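# Load tube rack into fume hood and close sash

## Task

Set the tube rack on the fume hood's work surface so the whole rack lies past the orange tape line, standing upright, with each tube seated all the way down in a hole; close the sash completely; the rack and tubes must never touch the floor and the robot must not topple or be left leaning; everything must stay in place without the robot supporting it, and at the end the robot must release its grip and back away.

## Robot and tools

ROBOT. A Hello Robot Stretch 4 with one arm: an omni-wheel base, a lift sliding on a vertical mast, an arm that telescopes forward, a three-joint wrist (yaw, pitch, roll) and a two-finger gripper. It stands about 1.6 m tall; the base rim is within 0.23 m of the base origin. Loose objects may occasionally get nudged by the scene.

FRAMES. Base frame: origin on the floor below the base centre, x ahead, y to the left, z up. hand_pose is reported in it, for a point between the open fingertips; with all wrist joints at 0 its axes line up with the base frame. Its printed position may be slightly wrong. Odometry frame is the base frame as it was when the scene began.

execute_actions(actions, cameras). actions is a list holding exactly one action, or empty (then it only reports state and images). An action contains "base", "joints" or both, optionally "pace" and "contact_limits"; alternatively it is just {"end_of_arm": "enable_torque"}, which re-powers any wrist or gripper motor that shut itself off. All motions in one action start together and may finish at different moments.
- base: exactly one relative command, measured from where the base last reported itself. translate_m: drive straight, metres, forward positive, -2 to 2. strafe_m: sideways, metres, left positive, -2 to 2. rotate_rad: turn in place, radians, counter-clockwise seen from above positive, -3.2 to 3.2.
- joints: a single dictionary by joint name, each value an absolute target (not an offset). lift_m 0 to 1.2 m; arm_m 0 to 0.55 m extension; wrist_yaw_rad -1.134 to 4.276 (0 points ahead, positive turns left, 3.14 folds it back, above 3.4 the arm may block it); wrist_pitch_rad -1.117 to 4.259 (0 level, 1.57 pointing down); wrist_roll_rad -1.117 to 4.259 (0 keeps fingers level, positive rolls clockwise viewed from behind); gripper_m -0.038 to 0.141, the fingertip gap in metres, negative meaning fingers press together. Done tolerances: lift and arm ±0.004, yaw and roll ±0.02, pitch ±0.05, gripper ±0.004. Joint targets past a limit are clipped and the result notes it; any other bad value or unknown key rejects the whole call with no motion.
- pace: "slow", "default" (if omitted), "fast", "max". Base top speeds 0.1/0.3/0.4/0.6 m/s and 1/2/3/4 rad/s; with lift above 0.2 these are reduced, to 0.3 m/s and 1 rad/s at full height. Wrist speed never changes; gripper speed is the same except at slow.
- contact_limits: only {"arm_m": value}, 0 (gentlest) to 0.75 (firmest), default 0.5; how hard the arm may push before halting.
- cameras: list from head_camera, head_left_camera, head_right_camera, wrist_camera, all; omitted/null/["all"] gives all, [] gives none. head_camera tops the mast looking forward and down (turn the base to aim it); the left and right fisheyes look more steeply down and show base and arm; wrist_camera looks along the fingers, fingertips near its bottom edge. The pictures line lists image order.
A joint or base left out of an action may still be straining toward an earlier target without the status showing it. If a result reports a stop, later execute_actions, wait and finished_scene calls in the same reply are skipped.

wait(seconds): 0 to 10; commands nothing, returns state and images.
zoom_image(camera, region): region [x0, y0, x1, y1] in pixels of that camera's latest full image, top-left origin, at most 504 by 504.
finished_scene(scene): pass the current scene number; irreversible; reports success and gives the next task. Call it only once the goal holds on its own.

RESULTS. lidar_m: 12 rough distances from base origin, 30-degree sectors, first straight ahead then counter-clockwise (4th left, 7th rear, 10th right); "-" means nothing seen or closer than 0.25 m. It spans about 0.15 m up to robot height, so tabletops appear; it misses clear objects, thin legs and much behind. wrist_depth_mm: 7x7 grid from top-left, median depth 100 to 2000 mm, "-" unknown; robot body visible, clear items omitted. base_odometry counts wheel turns (slip counts as motion); heading in -3.142 to 3.142. If turned_by_wheels and turned_by_imu disagree by over ~0.1 rad, a collision or slip occurred and heading is off by roughly their difference. base_tilt in degrees (forward, right positive) has a fixed bias up to ~1.5. motor_effort: percent of maximum, positive toward larger joint values, bracket is the action's peak (noisy); for wheel_0..2 positive turns the base right. on_its_own reports uncommanded behaviour; "held at" is a held target, not position.
Statuses: done; off_target (resting elsewhere, maybe still pushing); contact_stop_at_<key> (blocked; that part goes slack, a slack lift may sink, slack wheels may roll); limit_stop_at_<name>; limit_stop_at_tilt (lean over 6 degrees, lift, arm and wheels slack until it lessens); limit_stop_at_own_body (about to hit itself, likely with pitch below -0.2 and roll below -0.4 or above 4; move away from the body); torque_fault (wrist motor overloaded and limp until enable_torque; avoid it). Slack parts hold again once commanded.

GRIPPER. Command a gap smaller than the object to grip; smaller squeezes harder and pulls it inward by up to a third of the difference. Gripper reading and done do not confirm a hold; a firm grip at commands of 0 or more shows as clear gripper effort. Fingertips pressing a surface may stick: raise the lift.

CAUTION. Avoid driving or turning with over 1 kg held and arm_m beyond 0.2, especially fast; sustained pushes, high grips and high contact limits risk tipping. Do not drop, slam or hard-push things, and never let the rack or tubes reach the floor. To unfold the wrist at the start, send lift_m 0.4 with wrist_yaw_rad 0 together. Thinking time lets the scene run while the robot holds its last command; shorter robot motion is better.

Each tool is called as name(argument=value, ...), one argument or row to a line, values as JSON.

## Session

execute_actions(
  actions=[],
)

Scene clock: 0.00 s.
base_odometry: x=+0.000 y=+0.000 heading=+0.000 (m, m, rad; odometry frame)
turned_by_wheels: +0.000 (rad since the last result)
turned_by_imu: +0.000 (rad since the last result)
base_tilt: forward=+1.3 right=-0.6 (deg)
lidar_m: 2.74 1.35 1.32 1.45 1.17 1.18 1.30 1.95 2.16 2.22 1.76 2.11
base_status: not commanded
joint_positions: lift_m=+0.212 arm_m=+0.000 wrist_yaw_rad=+3.085 wrist_pitch_rad=+0.017 wrist_roll_rad=+0.011 gripper_m=+0.057
joint_status: not commanded
motor_effort: lift_m=+21 arm_m=-1 wrist_yaw_rad=+1 wrist_pitch_rad=-9 wrist_roll_rad=+0 gripper_m=-2 wheel_0=+1 wheel_1=+0 wheel_2=+0 (%)
hand_pose: x=-0.1122 y=+0.1037 z=+0.3851 quat_wxyz=(+0.028, -0.008, +0.006, +1.000) (m; base frame)
wrist_depth_mm: - 138 1576 1397 1229 1098 976 / - 138 1537 1366 1229 1118 1008 / 108 140 256 1397 1255 1078 1008 / 136 153 1661 1397 1255 1138 1025 / - - 1618 1430 1205 1138 1008 / 1366 1366 202 1182 1060 1098 1025 / 976 878 976 - 946 842 854
pictures: head_camera, head_left_camera, head_right_camera, wrist_camera
Images, in order (width x height): head_camera 420x560, head_left_camera 420x672, head_right_camera 420x672, wrist_camera 616x392.

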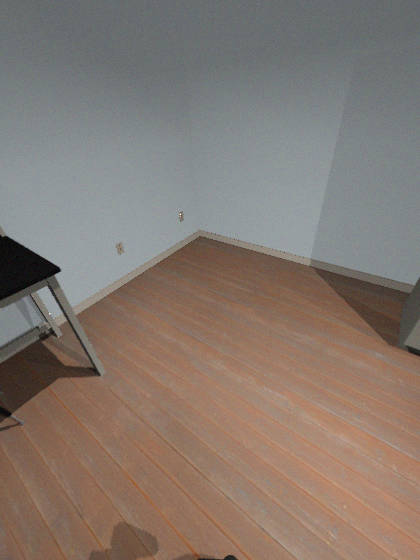

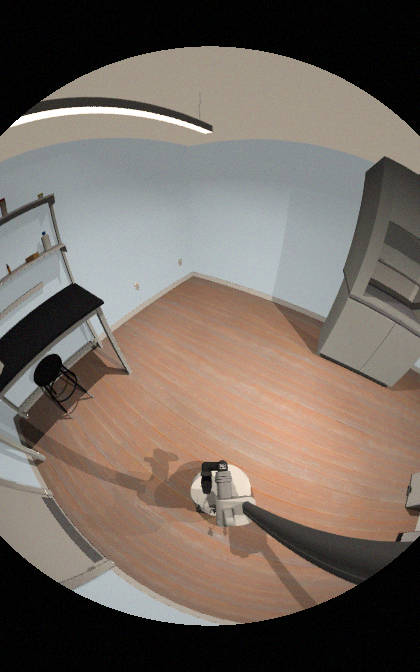

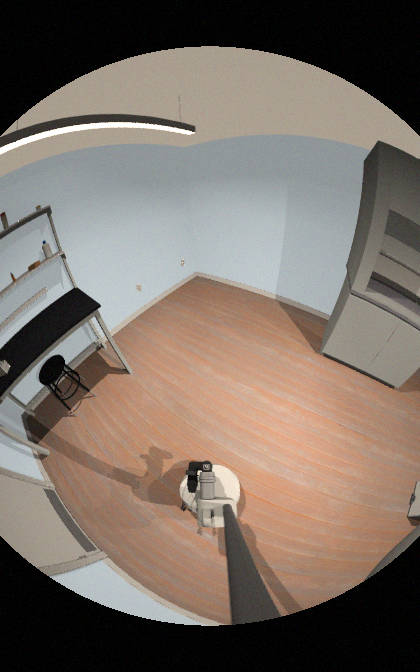

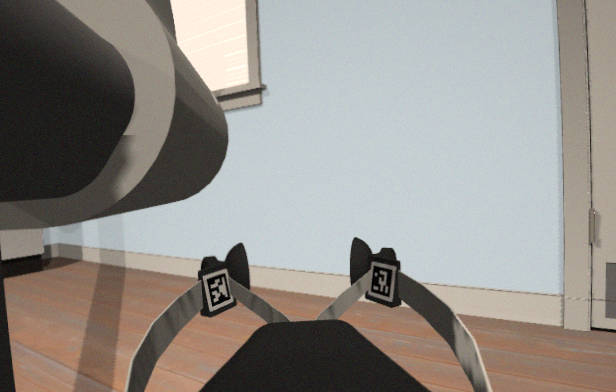

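execute_actions(
  actions=[
    {"base":{"rotate_rad":-0.85},"pace":"fast"},
  ],
  cameras=["head_camera","head_right_camera"],
)

execute_actions(
  actions=[
    {"base":{"rotate_rad":1.95},"joints":{"lift_m":0.4,"wrist_yaw_rad":0},"pace":"fast"},
  ],
)

Scene clock: 3.43 s.
base_odometry: x=+0.000 y=+0.000 heading=-0.850 (m, m, rad; odometry frame)
turned_by_wheels: -0.850 (rad since the last result)
turned_by_imu: -0.839 (rad since the last result)
base_tilt: forward=+1.3 right=-0.6 (deg)
lidar_m: 1.74 2.56 2.41 1.32 1.30 1.35 1.17 1.20 1.40 2.16 2.18 1.93
base_status: done
joint_positions: lift_m=+0.212 arm_m=+0.000 wrist_yaw_rad=+3.085 wrist_pitch_rad=+0.017 wrist_roll_rad=+0.011 gripper_m=+0.057
joint_status: not commanded
motor_effort: lift_m=+21(21) arm_m=-1(2) wrist_yaw_rad=+1(0) wrist_pitch_rad=-9(8) wrist_roll_rad=+1(2) gripper_m=-2(2) wheel_0=+2(7) wheel_1=+1(11) wheel_2=+0(9) (%)
hand_pose: x=-0.1122 y=+0.1037 z=+0.3851 quat_wxyz=(+0.028, -0.008, +0.006, +1.000) (m; base frame)
wrist_depth_mm: - 138 1229 1336 1464 1576 1661 / - 138 1281 1308 1430 1576 1661 / 108 139 257 1336 1499 1576 1708 / 135 153 1308 1366 1430 1576 1708 / 1138 1229 1281 1366 1430 1576 1661 / 1160 1182 204 1182 1060 1205 1160 / 976 866 976 - 931 842 854
pictures: head_camera, head_right_camera
Images, in order (width x height): head_camera 420x560, head_right_camera 420x672.

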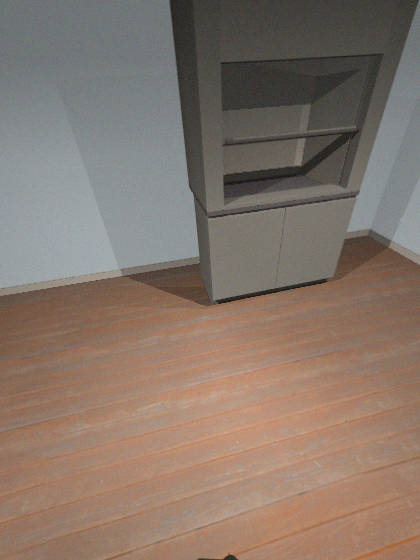

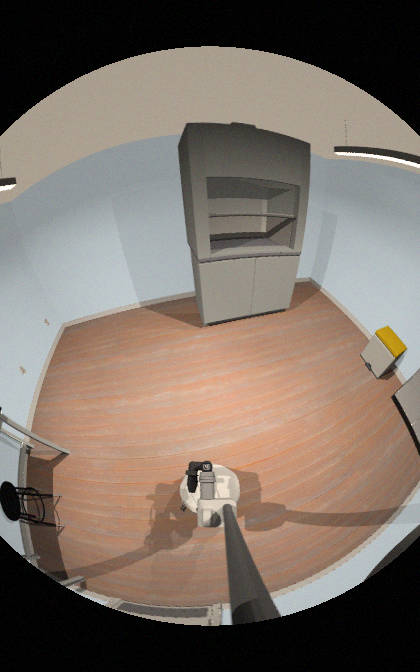

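Scene clock: 5.77 s.
base_odometry: x=+0.000 y=+0.000 heading=+1.100 (m, m, rad; odometry frame)
turned_by_wheels: +1.950 (rad since the last result)
turned_by_imu: +1.925 (rad since the last result)
base_tilt: forward=+1.3 right=-0.6 (deg)
lidar_m: 1.31 1.45 1.17 1.18 1.33 2.00 2.16 2.16 1.76 2.55 2.67 1.32
base_status: done
joint_positions: lift_m=+0.400 arm_m=+0.000 wrist_yaw_rad=+0.000 wrist_pitch_rad=+0.017 wrist_roll_rad=+0.011 gripper_m=+0.057
joint_status: all done
motor_effort: lift_m=+24(25) arm_m=-2(1) wrist_yaw_rad=+0(7) wrist_pitch_rad=-8(6) wrist_roll_rad=+0(0) gripper_m=-3(1) wheel_0=-1(9) wheel_1=+0(11) wheel_2=+0(14) (%)
hand_pose: x=+0.4593 y=-0.0873 z=+0.5730 quat_wxyz=(+1.000, +0.005, +0.009, +0.000) (m; base frame)
wrist_depth_mm: 1576 1756 1708 1756 1756 1756 1661 / 1499 1863 1308 1118 1078 1708 1661 / 1308 1808 1808 1921 1808 1708 1661 / 1430 - 1921 1863 1863 1756 1708 / 1366 1921 1921 1921 1808 1756 1808 / 1397 1708 204 1618 1499 1576 1618 / 1281 1229 1397 - 1308 1138 1229
pictures: head_camera, head_left_camera, head_right_camera, wrist_camera
Images, in order (width x height): head_camera 420x560, head_left_camera 420x672, head_right_camera 420x672, wrist_camera 616x392.

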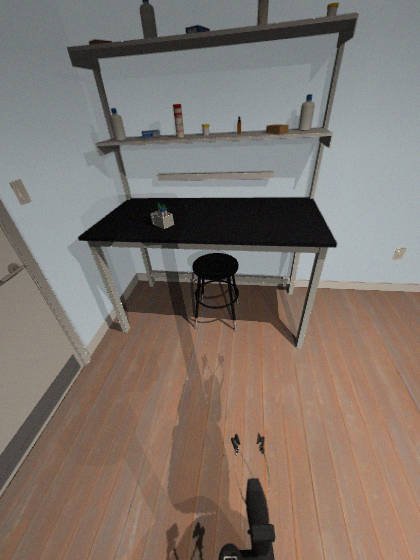

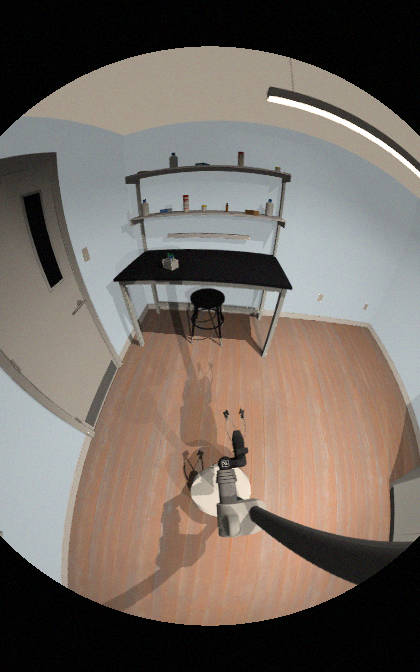

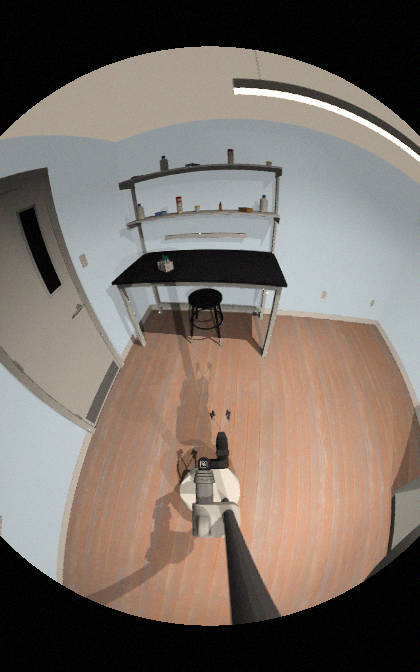

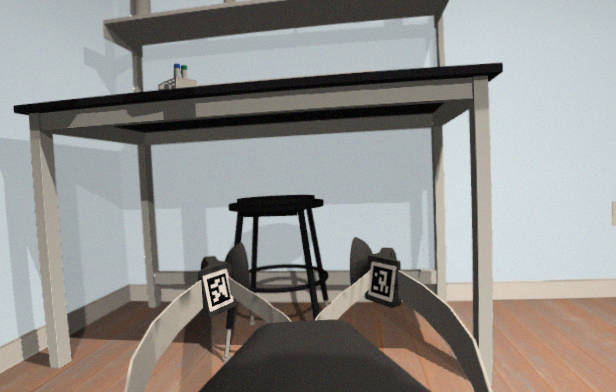

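execute_actions(
  actions=[
    {"base":{"translate_m":0.6},"joints":{"lift_m":0.95,"gripper_m":0.14,"wrist_pitch_rad":0.3},"pace":"fast"},
  ],
  cameras=[],
)

execute_actions(
  actions=[
    {"base":{"strafe_m":0.42},"pace":"fast"},
  ],
  cameras=["head_camera","wrist_camera"],
)

Scene clock: 10.97 s.
base_odometry: x=+0.272 y=+0.535 heading=+1.101 (m, m, rad; odometry frame)
turned_by_wheels: +0.000 (rad since the last result)
turned_by_imu: -0.001 (rad since the last result)
base_tilt: forward=+1.3 right=-0.7 (deg)
lidar_m: 0.71 0.80 1.06 1.06 1.19 1.87 2.73 2.27 2.03 2.64 1.94 0.75
base_status: done
joint_positions: lift_m=+0.950 arm_m=+0.000 wrist_yaw_rad=+0.000 wrist_pitch_rad=+0.302 wrist_roll_rad=+0.011 gripper_m=+0.140
joint_status: all done
motor_effort: lift_m=+25(28) arm_m=-1(1) wrist_yaw_rad=+0(1) wrist_pitch_rad=-6(9) wrist_roll_rad=+0(1) gripper_m=+0(5) wheel_0=+1(8) wheel_1=+1(6) wheel_2=+3(14) (%)
hand_pose: x=+0.4463 y=-0.0874 z=+1.0421 quat_wxyz=(+0.989, +0.005, +0.150, -0.001) (m; base frame)
wrist_depth_mm: 1281 1255 1182 1182 1160 1118 1098 / 1281 1308 1255 1182 1205 1160 1160 / 1308 1336 1308 1229 1255 1160 1182 / 798 732 768 750 732 715 699 / 661 585 603 591 544 517 525 / 1366 1464 946 168 1499 1397 1336 / 1430 1537 1397 - 1366 1397 1430
pictures: none
No camera images: the call's "cameras" was empty. Leave "cameras" out to get every camera's image.

Scene clock: 13.40 s.
base_odometry: x=-0.102 y=+0.725 heading=+1.101 (m, m, rad; odometry frame)
turned_by_wheels: +0.000 (rad since the last result)
turned_by_imu: +0.001 (rad since the last result)
base_tilt: forward=+1.3 right=-0.7 (deg)
lidar_m: 0.79 0.85 0.67 0.68 0.75 1.19 2.67 2.79 2.39 3.04 0.99 0.81
base_status: done
joint_positions: lift_m=+0.950 arm_m=+0.000 wrist_yaw_rad=+0.000 wrist_pitch_rad=+0.302 wrist_roll_rad=+0.011 gripper_m=+0.140
joint_status: not commanded
motor_effort: lift_m=+24(25) arm_m=-1(2) wrist_yaw_rad=+0(0) wrist_pitch_rad=-7(6) wrist_roll_rad=+1(1) gripper_m=+0(1) wheel_0=+0(12) wheel_1=+0(9) wheel_2=+0(2) (%)
hand_pose: x=+0.4463 y=-0.0874 z=+1.0421 quat_wxyz=(+0.989, +0.005, +0.150, -0.001) (m; base frame)
wrist_depth_mm: 904 1182 1229 1255 1182 1182 1138 / 904 1281 1336 1255 1229 1255 1205 / 917 1205 1308 1118 1229 1182 1182 / 831 788 759 741 723 723 707 / 798 699 707 676 597 574 603 / 854 788 1537 169 931 960 1464 / 904 1255 1537 - 878 1308 1397
pictures: head_camera, wrist_camera
Images, in order (width x height): head_camera 420x560, wrist_camera 616x392.

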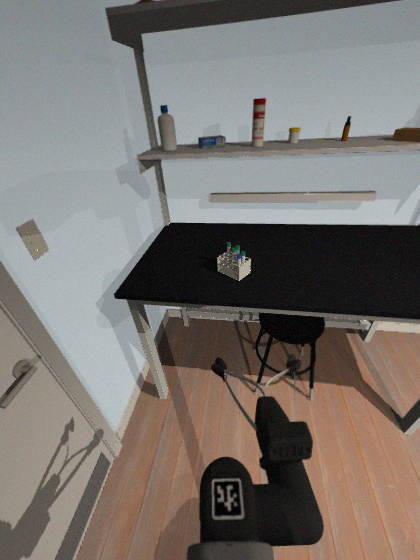

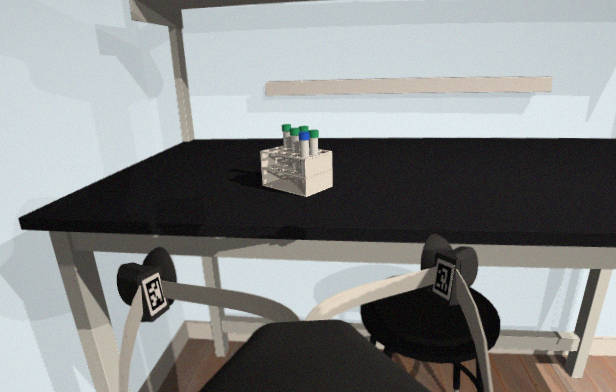

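zoom_image(
  camera="wrist_camera",
  region=[240,105,360,205],
)

zoom_image(
  camera="head_camera",
  region=[200,225,270,295],
)

Region (240, 105, 360, 205) of wrist_camera's 616x392 image, scaled by 4.200.

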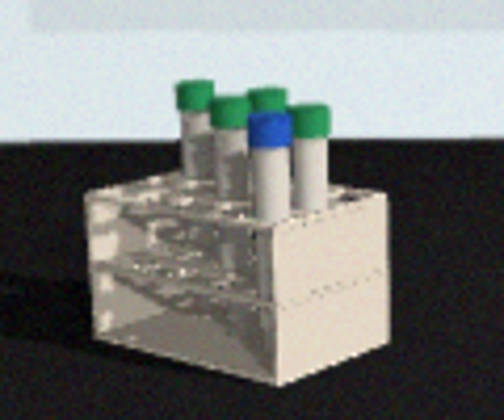

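Region (200, 225, 270, 295) of head_camera's 420x560 image, scaled by 7.200, with more detail than that image has.

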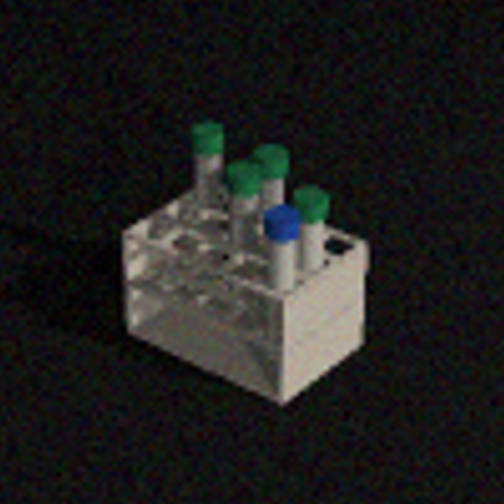

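execute_actions(
  actions=[
    {"base":{"translate_m":0.3},"joints":{"lift_m":1.15,"arm_m":0.25,"wrist_pitch_rad":1.0},"pace":"fast"},
  ],
  cameras=["head_camera","wrist_camera"],
)

Scene clock: 23.73 s.
base_odometry: x=+0.033 y=+0.993 heading=+1.101 (m, m, rad; odometry frame)
turned_by_wheels: +0.000 (rad since the last result)
turned_by_imu: -0.001 (rad since the last result)
base_tilt: forward=+1.3 right=-0.7 (deg)
lidar_m: 0.50 0.58 0.61 0.61 0.67 1.12 2.98 2.83 2.51 3.09 0.63 0.53
base_status: done
joint_positions: lift_m=+1.150 arm_m=+0.249 wrist_yaw_rad=+0.000 wrist_pitch_rad=+1.001 wrist_roll_rad=+0.011 gripper_m=+0.140
joint_status: all done
motor_effort: lift_m=+24(28) arm_m=+4(6) wrist_yaw_rad=+0(2) wrist_pitch_rad=-4(5) wrist_roll_rad=+1(1) gripper_m=+1(0) wheel_0=+2(6) wheel_1=+0(8) wheel_2=+1(13) (%)
hand_pose: x=+0.5758 y=-0.0874 z=+1.0850 quat_wxyz=(+0.877, +0.005, +0.480, -0.002) (m; base frame)
wrist_depth_mm: 615 615 621 615 615 621 615 / 549 549 554 549 544 549 554 / 496 496 500 389 496 492 500 / 449 449 445 370 452 452 452 / 413 415 415 407 415 413 415 / 382 375 373 168 379 379 387 / 366 362 362 - 362 359 362
pictures: head_camera, wrist_camera
Images, in order (width x height): head_camera 420x560, wrist_camera 616x392.

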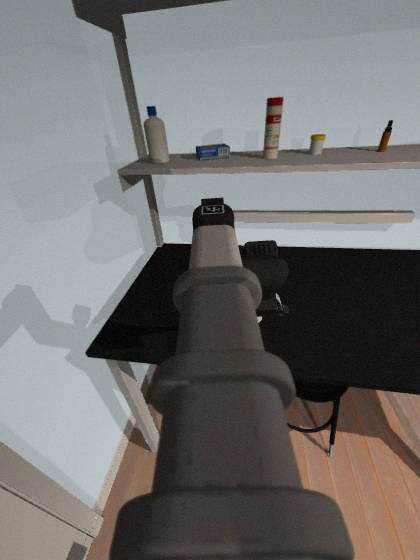

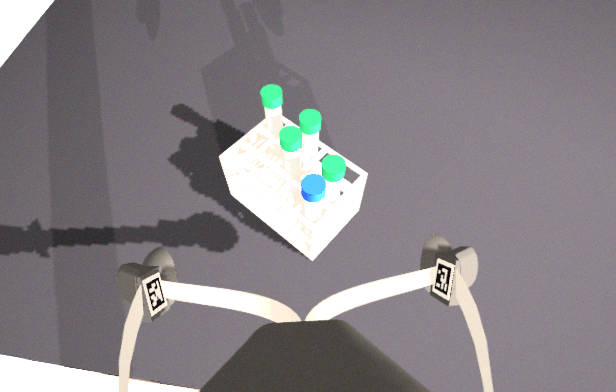

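execute_actions(
  actions=[
    {"base":{"strafe_m":0.27},"joints":{"wrist_yaw_rad":-0.66,"wrist_pitch_rad":0.2,"arm_m":0.26},"pace":"fast"},
  ],
  cameras=[],
)

execute_actions(
  actions=[
    {"joints":{"lift_m":0.86},"pace":"fast"},
  ],
  cameras=["head_camera","wrist_camera"],
)

Scene clock: 42.17 s.
base_odometry: x=-0.207 y=+1.115 heading=+1.101 (m, m, rad; odometry frame)
turned_by_wheels: +0.000 (rad since the last result)
turned_by_imu: +0.000 (rad since the last result)
base_tilt: forward=+1.3 right=-0.6 (deg)
lidar_m: 0.55 0.45 0.32 0.32 0.40 0.62 2.95 3.15 2.76 3.36 0.69 0.56
base_status: done
joint_positions: lift_m=+1.150 arm_m=+0.259 wrist_yaw_rad=-0.660 wrist_pitch_rad=+0.203 wrist_roll_rad=+0.011 gripper_m=+0.140
joint_status: all done
motor_effort: lift_m=+24(24) arm_m=+5(6) wrist_yaw_rad=+0(8) wrist_pitch_rad=-9(13) wrist_roll_rad=+1(1) gripper_m=+0(1) wheel_0=+0(10) wheel_1=+0(8) wheel_2=+0(4) (%)
hand_pose: x=+0.5998 y=-0.2423 z=+1.2699 quat_wxyz=(+0.941, +0.038, +0.094, -0.323) (m; base frame)
wrist_depth_mm: 707 788 842 991 1118 1281 1576 / 723 778 854 991 1118 1229 1661 / 732 809 904 1042 1205 1397 1756 / 759 842 917 1060 1205 1464 1863 / 778 820 960 1078 1182 1042 1160 / 798 788 778 169 798 788 820 / 707 691 707 - 699 661 661
pictures: none
No camera images: the call's "cameras" was empty. Leave "cameras" out to get every camera's image.

Scene clock: 43.97 s.
base_odometry: x=-0.207 y=+1.115 heading=+1.101 (m, m, rad; odometry frame)
turned_by_wheels: +0.000 (rad since the last result)
turned_by_imu: +0.000 (rad since the last result)
base_tilt: forward=+1.3 right=-0.6 (deg)
lidar_m: 0.54 0.44 0.32 0.36 0.40 0.63 2.94 3.19 2.75 3.35 0.67 0.57
base_status: not commanded
joint_positions: lift_m=+0.860 arm_m=+0.259 wrist_yaw_rad=-0.660 wrist_pitch_rad=+0.202 wrist_roll_rad=+0.011 gripper_m=+0.140
joint_status: all done
motor_effort: lift_m=+16(21) arm_m=+5(5) wrist_yaw_rad=+0(0) wrist_pitch_rad=-10(9) wrist_roll_rad=+0(0) gripper_m=+1(1) wheel_0=+0(0) wheel_1=+0(0) wheel_2=+0(0) (%)
hand_pose: x=+0.5998 y=-0.2423 z=+0.9806 quat_wxyz=(+0.941, +0.038, +0.094, -0.323) (m; base frame)
wrist_depth_mm: 715 778 866 976 1098 1255 1618 / 715 768 854 991 1138 1336 1661 / 750 798 917 1042 1160 1281 1708 / 741 750 707 418 597 654 634 / 452 449 410 382 382 384 404 / 320 286 287 168 290 285 294 / 254 247 257 - 251 240 1430
pictures: head_camera, wrist_camera
Images, in order (width x height): head_camera 420x560, wrist_camera 616x392.

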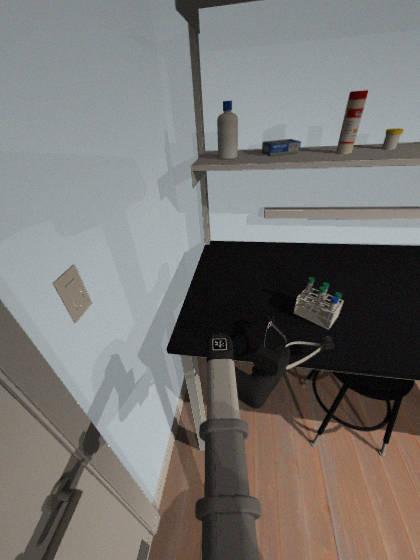

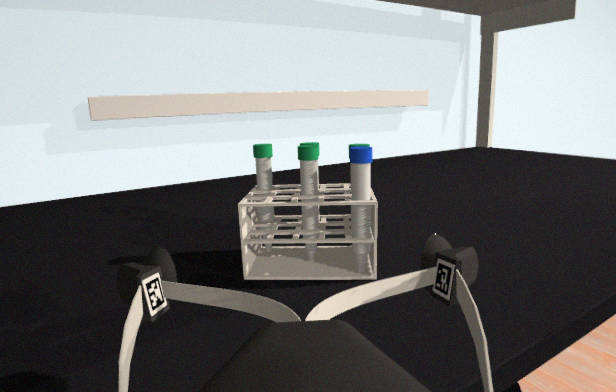

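execute_actions(
  actions=[
    {"base":{"strafe_m":-0.058},"joints":{"lift_m":0.828,"arm_m":0.328}},
  ],
  cameras=["head_camera","wrist_camera"],
)

Scene clock: 48.90 s.
base_odometry: x=-0.156 y=+1.089 heading=+1.101 (m, m, rad; odometry frame)
turned_by_wheels: +0.000 (rad since the last result)
turned_by_imu: +0.000 (rad since the last result)
base_tilt: forward=+1.3 right=-0.7 (deg)
lidar_m: 0.57 0.56 0.37 0.41 0.45 0.72 2.95 3.08 2.72 3.31 0.68 0.56
base_status: done
joint_positions: lift_m=+0.828 arm_m=+0.327 wrist_yaw_rad=-0.660 wrist_pitch_rad=+0.202 wrist_roll_rad=+0.011 gripper_m=+0.140
joint_status: all done
motor_effort: lift_m=+16(15) arm_m=+5(4) wrist_yaw_rad=+0(1) wrist_pitch_rad=-9(8) wrist_roll_rad=+3(1) gripper_m=+0(0) wheel_0=-1(9) wheel_1=+0(8) wheel_2=+0(2) (%)
hand_pose: x=+0.6678 y=-0.2423 z=+0.9486 quat_wxyz=(+0.941, +0.038, +0.094, -0.323) (m; base frame)
wrist_depth_mm: 647 723 798 904 1025 1160 1397 / 654 707 788 891 1042 1205 1499 / 683 759 798 904 1025 1205 1499 / 621 597 325 310 430 521 512 / 366 359 309 294 266 306 325 / 259 229 229 168 232 228 238 / 204 198 207 - 202 190 190
pictures: head_camera, wrist_camera
Images, in order (width x height): head_camera 420x560, wrist_camera 616x392.

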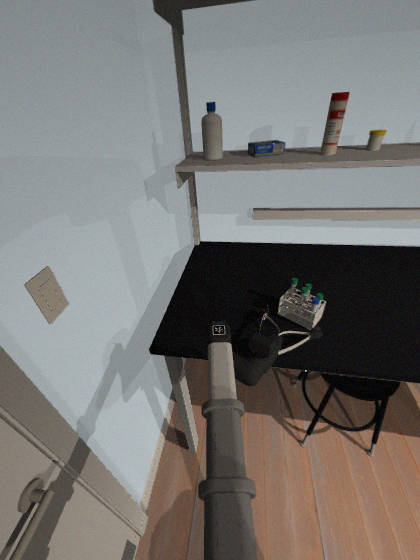

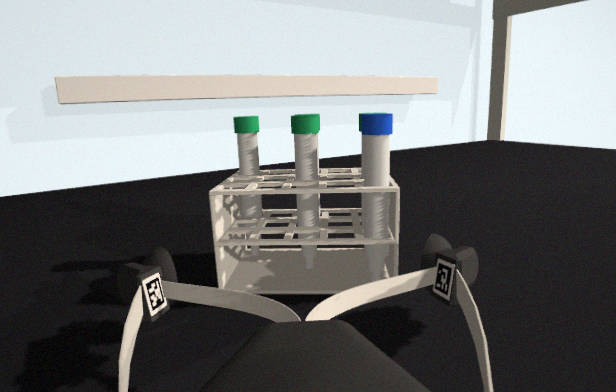

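execute_actions(
  actions=[
    {"base":{"strafe_m":-0.042},"joints":{"arm_m":0.377,"wrist_roll_rad":0.04},"pace":"slow"},
  ],
  cameras=["head_camera","wrist_camera"],
)

Scene clock: 53.17 s.
base_odometry: x=-0.118 y=+1.070 heading=+1.101 (m, m, rad; odometry frame)
turned_by_wheels: +0.000 (rad since the last result)
turned_by_imu: +0.000 (rad since the last result)
base_tilt: forward=+1.3 right=-0.6 (deg)
lidar_m: 0.56 0.61 0.43 0.43 0.52 0.84 2.96 3.04 2.67 3.26 0.67 0.54
base_status: done
joint_positions: lift_m=+0.828 arm_m=+0.376 wrist_yaw_rad=-0.660 wrist_pitch_rad=+0.202 wrist_roll_rad=+0.040 gripper_m=+0.140
joint_status: all done
motor_effort: lift_m=+16(16) arm_m=+5(4) wrist_yaw_rad=+1(0) wrist_pitch_rad=-9(9) wrist_roll_rad=+2(1) gripper_m=+1(1) wheel_0=+2(6) wheel_1=-2(4) wheel_2=+0(0) (%)
hand_pose: x=+0.7166 y=-0.2423 z=+0.9486 quat_wxyz=(+0.940, +0.051, +0.089, -0.324) (m; base frame)
wrist_depth_mm: 597 676 741 854 991 1138 1397 / 597 647 741 820 976 1160 1430 / 634 699 759 831 788 1078 1025 / 627 634 248 230 231 496 469 / 387 373 242 238 211 298 310 / 267 234 203 169 216 222 230 / 210 202 207 - 198 186 185
pictures: head_camera, wrist_camera
Images, in order (width x height): head_camera 420x560, wrist_camera 616x392.

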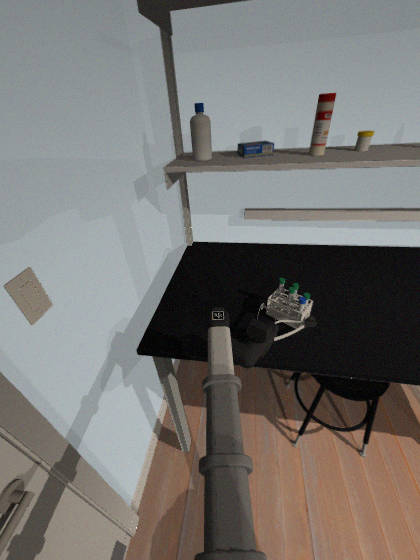

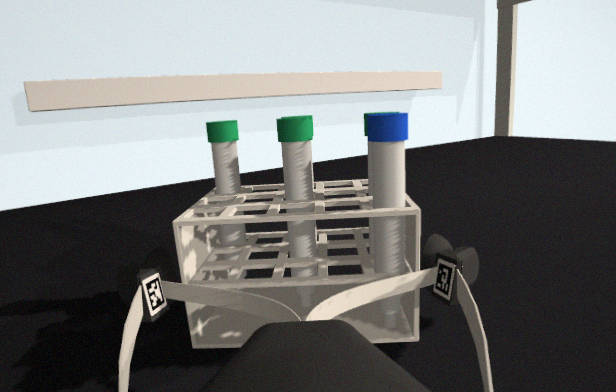

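execute_actions(
  actions=[
    {"base":{"strafe_m":-0.008},"joints":{"arm_m":0.39},"pace":"slow"},
  ],
  cameras=["wrist_camera"],
)

execute_actions(
  actions=[
    {"joints":{"gripper_m":0.07},"pace":"slow"},
  ],
  cameras=["head_camera","wrist_camera"],
)

Scene clock: 56.33 s.
base_odometry: x=-0.111 y=+1.066 heading=+1.101 (m, m, rad; odometry frame)
turned_by_wheels: +0.000 (rad since the last result)
turned_by_imu: +0.000 (rad since the last result)
base_tilt: forward=+1.3 right=-0.7 (deg)
lidar_m: 0.53 0.60 0.43 0.46 0.53 0.82 2.95 3.04 2.69 3.25 0.66 0.53
base_status: done
joint_positions: lift_m=+0.828 arm_m=+0.389 wrist_yaw_rad=-0.660 wrist_pitch_rad=+0.202 wrist_roll_rad=+0.040 gripper_m=+0.140
joint_status: all done
motor_effort: lift_m=+16(16) arm_m=+5(6) wrist_yaw_rad=+0(1) wrist_pitch_rad=-8(10) wrist_roll_rad=+1(1) gripper_m=+1(1) wheel_0=+3(5) wheel_1=-3(6) wheel_2=+0(0) (%)
hand_pose: x=+0.7296 y=-0.2423 z=+0.9486 quat_wxyz=(+0.940, +0.051, +0.089, -0.324) (m; base frame)
wrist_depth_mm: 597 661 741 831 960 1118 1308 / 574 640 723 820 946 1138 1397 / 621 683 759 866 788 1078 1042 / 615 634 247 220 224 492 469 / 384 366 248 237 204 296 309 / 268 234 212 168 216 222 229 / 210 202 205 - 199 186 186
pictures: wrist_camera
Images, in order (width x height): wrist_camera 616x392.

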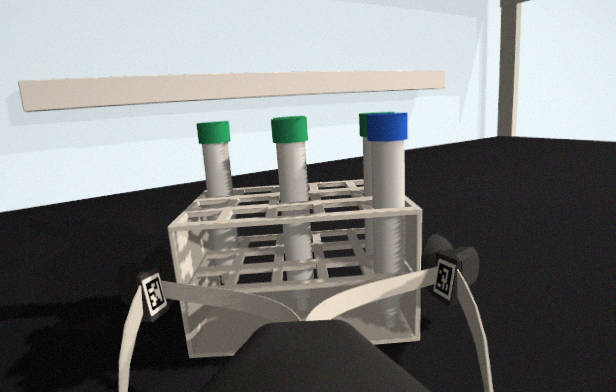

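Scene clock: 59.80 s.
base_odometry: x=-0.111 y=+1.066 heading=+1.101 (m, m, rad; odometry frame)
turned_by_wheels: +0.000 (rad since the last result)
turned_by_imu: +0.000 (rad since the last result)
base_tilt: forward=+1.3 right=-0.7 (deg)
lidar_m: 0.56 0.61 0.42 0.47 0.52 0.84 2.97 3.02 2.68 3.26 0.66 0.54
base_status: not commanded
joint_positions: lift_m=+0.828 arm_m=+0.389 wrist_yaw_rad=-0.660 wrist_pitch_rad=+0.203 wrist_roll_rad=+0.040 gripper_m=+0.070
joint_status: all done
motor_effort: lift_m=+16(16) arm_m=+5(5) wrist_yaw_rad=+0(1) wrist_pitch_rad=-11(11) wrist_roll_rad=+0(0) gripper_m=-20(18) wheel_0=+3(3) wheel_1=-3(3) wheel_2=+0(0) (%)
hand_pose: x=+0.7296 y=-0.2423 z=+0.9485 quat_wxyz=(+0.940, +0.051, +0.089, -0.324) (m; base frame)
wrist_depth_mm: 597 661 741 820 960 1118 1308 / 580 654 715 809 946 1160 1430 / 621 691 750 831 206 1078 991 / 609 621 234 207 186 488 466 / 382 366 236 219 191 315 309 / 266 180 189 224 192 189 229 / 204 202 190 - 194 186 185
pictures: head_camera, wrist_camera
Images, in order (width x height): head_camera 420x560, wrist_camera 616x392.

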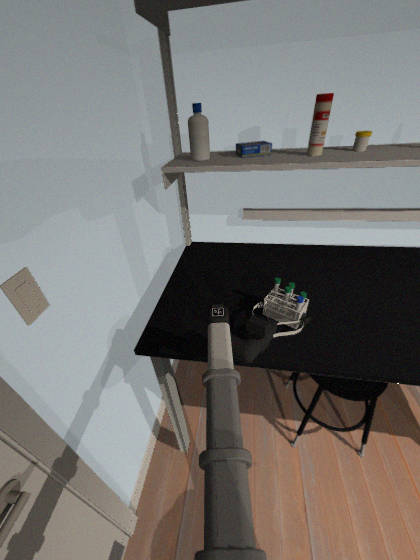

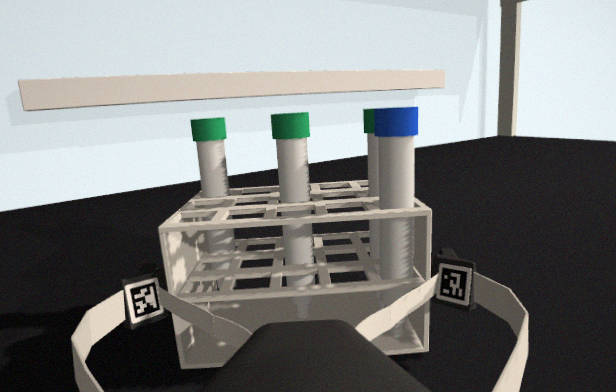

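execute_actions(
  actions=[
    {"joints":{"lift_m":0.87,"gripper_m":0.055}},
  ],
  cameras=["wrist_camera"],
)

zoom_image(
  camera="wrist_camera",
  region=[100,80,500,392],
)

Scene clock: 62.20 s.
base_odometry: x=-0.111 y=+1.066 heading=+1.101 (m, m, rad; odometry frame)
turned_by_wheels: +0.000 (rad since the last result)
turned_by_imu: +0.000 (rad since the last result)
base_tilt: forward=+1.3 right=-0.7 (deg)
lidar_m: 0.53 0.58 0.41 0.47 0.51 0.84 2.96 3.03 2.66 3.23 0.66 0.53
base_status: not commanded
joint_positions: lift_m=+0.870 arm_m=+0.389 wrist_yaw_rad=-0.660 wrist_pitch_rad=+0.203 wrist_roll_rad=+0.040 gripper_m=+0.055
joint_status: all done
motor_effort: lift_m=+25(28) arm_m=+5(5) wrist_yaw_rad=+0(1) wrist_pitch_rad=-11(11) wrist_roll_rad=+2(0) gripper_m=-21(21) wheel_0=+3(3) wheel_1=-3(3) wheel_2=+0(0) (%)
hand_pose: x=+0.7296 y=-0.2423 z=+0.9897 quat_wxyz=(+0.940, +0.052, +0.089, -0.324) (m; base frame)
wrist_depth_mm: 597 654 732 831 960 1078 1336 / 609 661 723 820 946 1160 1430 / 609 683 750 831 201 1138 1499 / 634 699 230 202 179 640 609 / 508 452 223 213 186 415 402 / 351 177 191 214 181 188 297 / 266 267 196 - 213 249 236
pictures: wrist_camera
Images, in order (width x height): wrist_camera 616x392.

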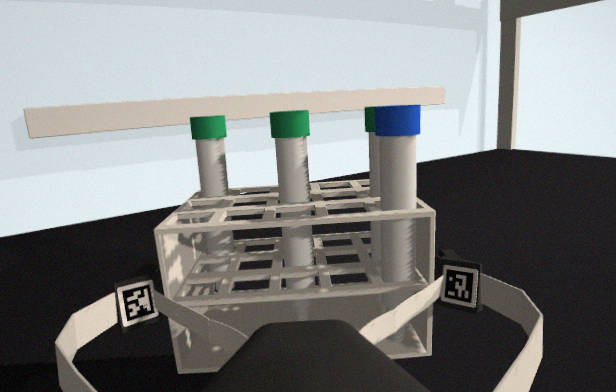

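Region (100, 80, 500, 392) of wrist_camera's 616x392 image, scaled by 1.260; it fills the top 393 rows of this view, and the rest is white.

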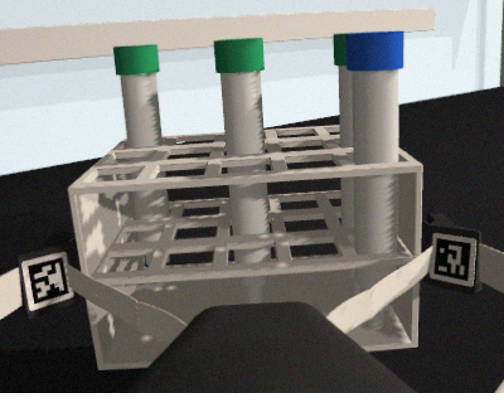

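execute_actions(
  actions=[
    {"base":{"translate_m":-1.5},"joints":{"arm_m":0.02,"wrist_yaw_rad":0}},
  ],
  cameras=["wrist_camera"],
)

execute_actions(
  actions=[
    {"base":{"rotate_rad":-1.7},"pace":"slow"},
  ],
  cameras=["head_camera","wrist_camera"],
)

execute_actions(
  actions=[
    {"base":{"translate_m":1.2},"joints":{"lift_m":0.92}},
  ],
  cameras=["head_camera","wrist_camera","head_left_camera"],
)

Scene clock: 72.13 s.
base_odometry: x=-0.791 y=-0.271 heading=+1.101 (m, m, rad; odometry frame)
turned_by_wheels: +0.000 (rad since the last result)
turned_by_imu: +0.003 (rad since the last result)
base_tilt: forward=+1.2 right=-0.6 (deg)
lidar_m: 0.44 0.92 0.71 0.70 0.75 1.21 1.47 1.70 2.20 2.18 3.35 0.43
base_status: done
joint_positions: lift_m=+0.870 arm_m=+0.021 wrist_yaw_rad=+0.000 wrist_pitch_rad=+0.203 wrist_roll_rad=+0.040 gripper_m=+0.055
joint_status: all done
motor_effort: lift_m=+24(25) arm_m=-5(5) wrist_yaw_rad=+1(5) wrist_pitch_rad=-11(12) wrist_roll_rad=+1(3) gripper_m=-23(24) wheel_0=-3(6) wheel_1=-1(4) wheel_2=+1(11) (%)
hand_pose: x=+0.4743 y=-0.0874 z=+0.9896 quat_wxyz=(+0.995, +0.020, +0.101, -0.002) (m; base frame)
wrist_depth_mm: 931 1281 - - - - - / 917 1255 - - - - - / 931 1281 1708 1756 202 1863 - / 904 1281 228 201 179 - - / 904 1098 222 213 186 - - / 878 177 191 222 182 187 1808 / 820 1229 197 - 809 1537 1464
pictures: wrist_camera
Images, in order (width x height): wrist_camera 616x392.

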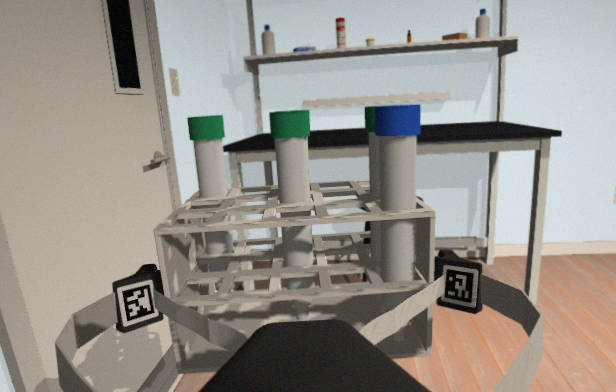

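Scene clock: 75.13 s.
base_odometry: x=-0.791 y=-0.271 heading=-0.599 (m, m, rad; odometry frame)
turned_by_wheels: -1.699 (rad since the last result)
turned_by_imu: -1.677 (rad since the last result)
base_tilt: forward=+1.3 right=-0.6 (deg)
lidar_m: 0.44 3.21 2.08 2.00 0.98 0.73 0.70 0.72 1.04 1.46 1.56 0.44
base_status: done
joint_positions: lift_m=+0.870 arm_m=+0.021 wrist_yaw_rad=+0.000 wrist_pitch_rad=+0.203 wrist_roll_rad=+0.040 gripper_m=+0.055
joint_status: not commanded
motor_effort: lift_m=+24(24) arm_m=-5(5) wrist_yaw_rad=+0(0) wrist_pitch_rad=-12(12) wrist_roll_rad=+0(1) gripper_m=-23(23) wheel_0=+4(7) wheel_1=+2(6) wheel_2=+3(7) (%)
hand_pose: x=+0.4743 y=-0.0874 z=+0.9896 quat_wxyz=(+0.995, +0.020, +0.101, -0.002) (m; base frame)
wrist_depth_mm: - - - - - - - / - - - - - - - / - - 1863 1921 1863 - - / - - 228 201 180 - - / - - 221 213 185 - - / - 177 191 213 182 187 1863 / 1708 1618 196 - 809 1499 1464
pictures: head_camera, wrist_camera
Images, in order (width x height): head_camera 420x560, wrist_camera 616x392.

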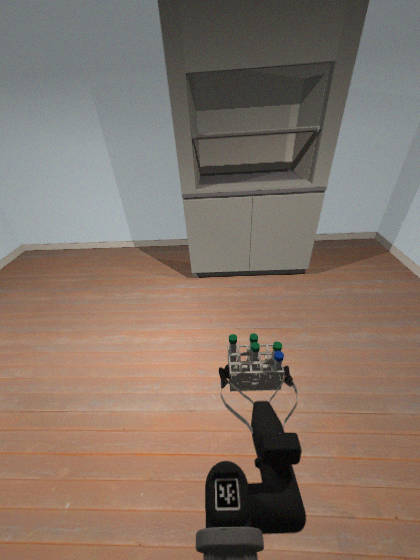

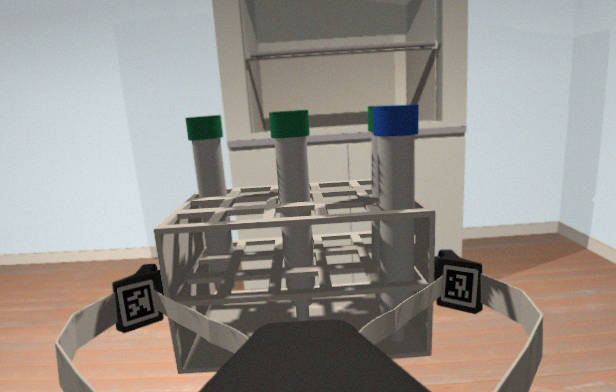

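Scene clock: 80.63 s.
base_odometry: x=+0.201 y=-0.947 heading=-0.599 (m, m, rad; odometry frame)
turned_by_wheels: +0.000 (rad since the last result)
turned_by_imu: -0.002 (rad since the last result)
base_tilt: forward=+1.3 right=-0.7 (deg)
lidar_m: 0.44 1.96 2.76 1.97 2.08 1.97 1.90 2.00 1.57 1.53 2.07 0.47
base_status: done
joint_positions: lift_m=+0.920 arm_m=+0.021 wrist_yaw_rad=+0.000 wrist_pitch_rad=+0.203 wrist_roll_rad=+0.040 gripper_m=+0.055
joint_status: all done
motor_effort: lift_m=+25(27) arm_m=-5(5) wrist_yaw_rad=+0(1) wrist_pitch_rad=-11(11) wrist_roll_rad=+0(1) gripper_m=-22(21) wheel_0=+3(8) wheel_1=+1(5) wheel_2=-1(11) (%)
hand_pose: x=+0.4743 y=-0.0874 z=+1.0396 quat_wxyz=(+0.995, +0.020, +0.101, -0.002) (m; base frame)
wrist_depth_mm: 1430 699 866 1281 1281 1308 991 / 1537 723 1098 1336 1336 1336 1025 / 1537 759 759 1336 202 1336 1042 / 1618 788 229 202 180 788 788 / 1661 1661 222 213 185 809 798 / 1708 177 191 213 182 187 831 / 1756 1756 196 - 530 878 878
pictures: head_camera, head_left_camera, wrist_camera
Images, in order (width x height): head_camera 420x560, head_left_camera 420x672, wrist_camera 616x392.

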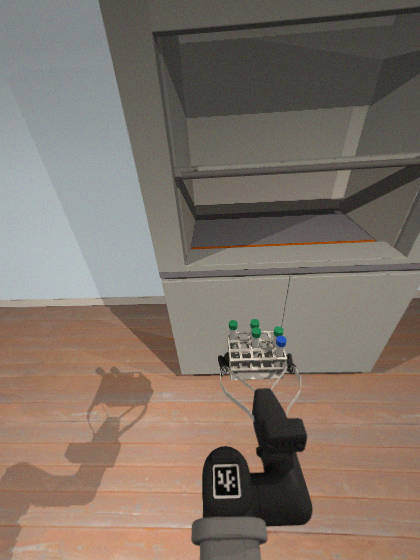

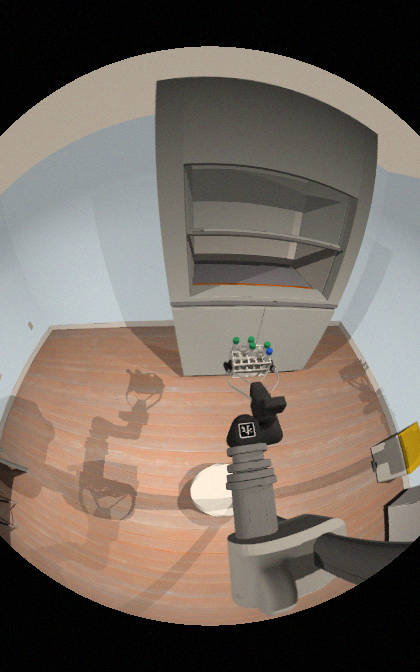

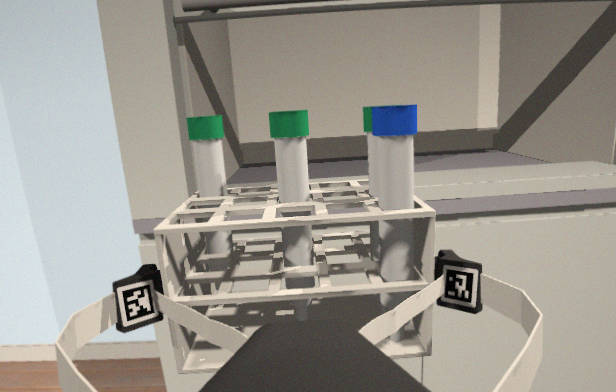

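execute_actions(
  actions=[
    {"base":{"strafe_m":-0.2}},
  ],
  cameras=[],
)

execute_actions(
  actions=[
    {"base":{"translate_m":0.42}},
  ],
  cameras=["head_camera","wrist_camera","head_left_camera"],
)

Scene clock: 85.47 s.
base_odometry: x=+0.088 y=-1.112 heading=-0.599 (m, m, rad; odometry frame)
turned_by_wheels: +0.000 (rad since the last result)
turned_by_imu: +0.000 (rad since the last result)
base_tilt: forward=+1.2 right=-0.6 (deg)
lidar_m: 0.43 1.04 2.73 2.16 2.29 1.98 1.91 1.81 1.38 1.34 1.88 0.43
base_status: done
joint_positions: lift_m=+0.920 arm_m=+0.021 wrist_yaw_rad=+0.000 wrist_pitch_rad=+0.203 wrist_roll_rad=+0.040 gripper_m=+0.055
joint_status: not commanded
motor_effort: lift_m=+24(24) arm_m=-5(5) wrist_yaw_rad=-1(2) wrist_pitch_rad=-12(11) wrist_roll_rad=+1(3) gripper_m=-23(22) wheel_0=+0(10) wheel_1=+1(10) wheel_2=+0(1) (%)
hand_pose: x=+0.4743 y=-0.0874 z=+1.0396 quat_wxyz=(+0.995, +0.020, +0.101, -0.002) (m; base frame)
wrist_depth_mm: 683 866 1281 1281 1281 1042 732 / 707 960 1336 1336 1308 1098 741 / 750 946 1336 1366 204 1078 768 / 768 820 229 201 181 778 768 / 798 778 222 214 186 788 788 / 1661 176 193 221 182 187 831 / 1661 854 196 - 525 866 866
pictures: none
No camera images: the call's "cameras" was empty. Leave "cameras" out to get every camera's image.

Scene clock: 88.33 s.
base_odometry: x=+0.435 y=-1.349 heading=-0.598 (m, m, rad; odometry frame)
turned_by_wheels: +0.000 (rad since the last result)
turned_by_imu: -0.001 (rad since the last result)
base_tilt: forward=+1.3 right=-0.7 (deg)
lidar_m: 0.42 0.62 2.11 2.40 2.22 2.38 2.32 1.86 1.43 1.82 0.82 0.44
base_status: done
joint_positions: lift_m=+0.920 arm_m=+0.021 wrist_yaw_rad=+0.000 wrist_pitch_rad=+0.203 wrist_roll_rad=+0.040 gripper_m=+0.055
joint_status: not commanded
motor_effort: lift_m=+25(25) arm_m=-5(5) wrist_yaw_rad=+0(1) wrist_pitch_rad=-12(12) wrist_roll_rad=+3(1) gripper_m=-21(22) wheel_0=+1(6) wheel_1=+2(6) wheel_2=-1(11) (%)
hand_pose: x=+0.4743 y=-0.0874 z=+1.0396 quat_wxyz=(+0.995, +0.020, +0.101, -0.002) (m; base frame)
wrist_depth_mm: 634 891 891 891 904 904 741 / 634 904 931 946 931 931 759 / 627 931 946 946 198 946 759 / 615 854 229 202 183 778 707 / 549 473 223 213 187 430 418 / 375 177 191 215 182 187 373 / 382 392 196 - 293 392 392
pictures: head_camera, head_left_camera, wrist_camera
Images, in order (width x height): head_camera 420x560, head_left_camera 420x672, wrist_camera 616x392.

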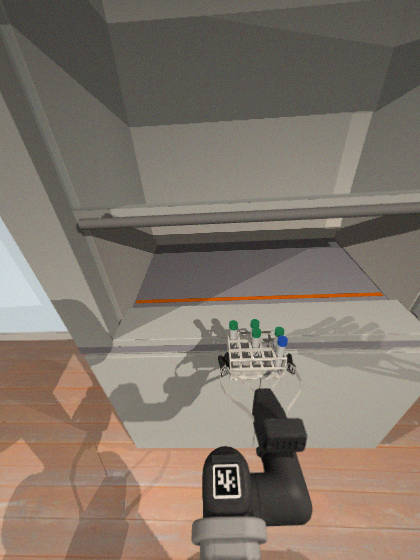

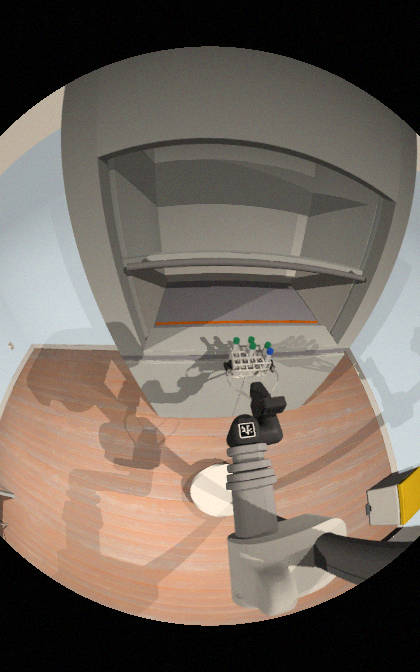

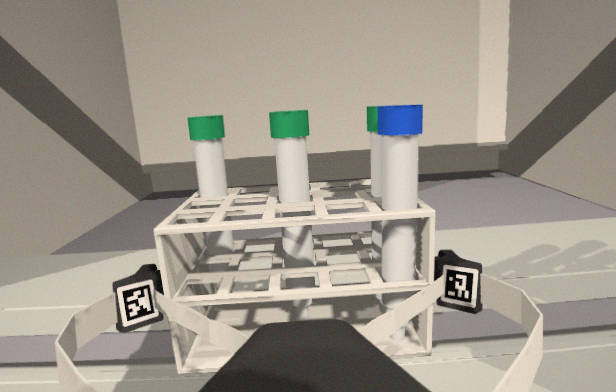

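execute_actions(
  actions=[
    {"base":{"translate_m":0.18},"joints":{"arm_m":0.2}},
  ],
  cameras=["head_camera","wrist_camera","head_left_camera"],
)

Scene clock: 92.83 s.
base_odometry: x=+0.584 y=-1.450 heading=-0.598 (m, m, rad; odometry frame)
turned_by_wheels: +0.000 (rad since the last result)
turned_by_imu: +0.000 (rad since the last result)
base_tilt: forward=+1.3 right=-0.6 (deg)
lidar_m: 0.41 0.44 0.60 2.90 2.27 2.59 2.50 1.89 1.50 1.82 0.58 0.41
base_status: done
joint_positions: lift_m=+0.920 arm_m=+0.199 wrist_yaw_rad=+0.000 wrist_pitch_rad=+0.203 wrist_roll_rad=+0.040 gripper_m=+0.055
joint_status: all done
motor_effort: lift_m=+25(25) arm_m=+5(5) wrist_yaw_rad=-1(0) wrist_pitch_rad=-11(12) wrist_roll_rad=-1(0) gripper_m=-23(23) wheel_0=+1(7) wheel_1=+2(6) wheel_2=-2(13) (%)
hand_pose: x=+0.6526 y=-0.0874 z=+1.0396 quat_wxyz=(+0.995, +0.020, +0.101, -0.002) (m; base frame)
wrist_depth_mm: 574 574 580 580 580 580 585 / 585 591 597 603 597 603 609 / 603 609 609 615 200 621 627 / 603 640 229 201 181 683 676 / 564 554 223 226 187 500 480 / 424 177 191 214 182 187 359 / 322 325 196 - 236 301 286
pictures: head_camera, head_left_camera, wrist_camera
Images, in order (width x height): head_camera 420x560, head_left_camera 420x672, wrist_camera 616x392.

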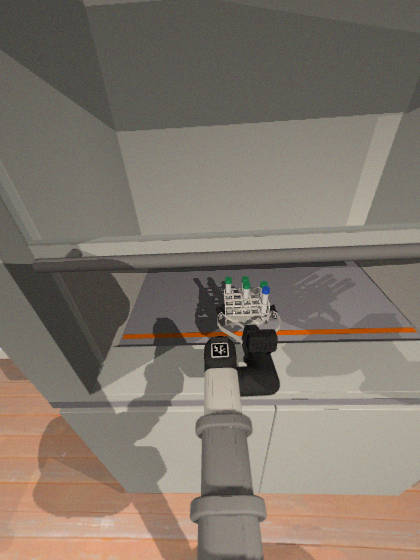

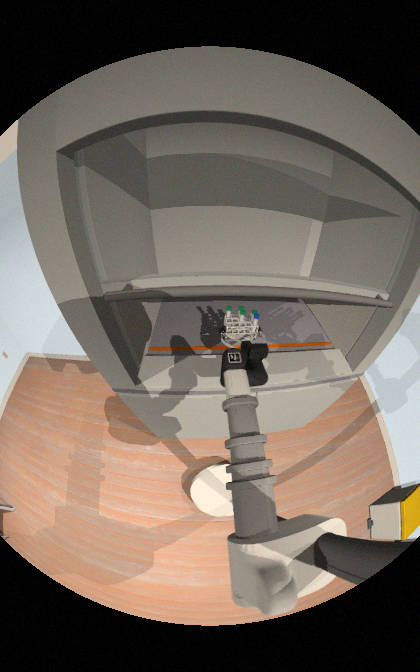

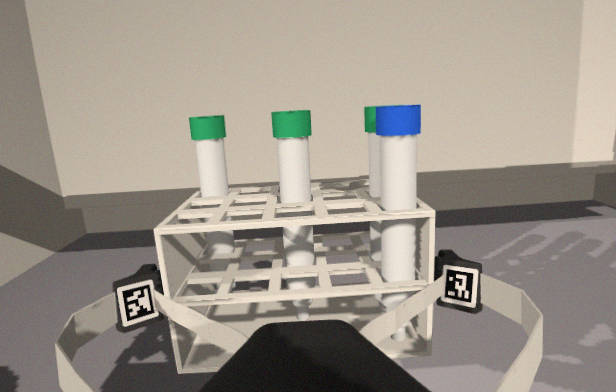

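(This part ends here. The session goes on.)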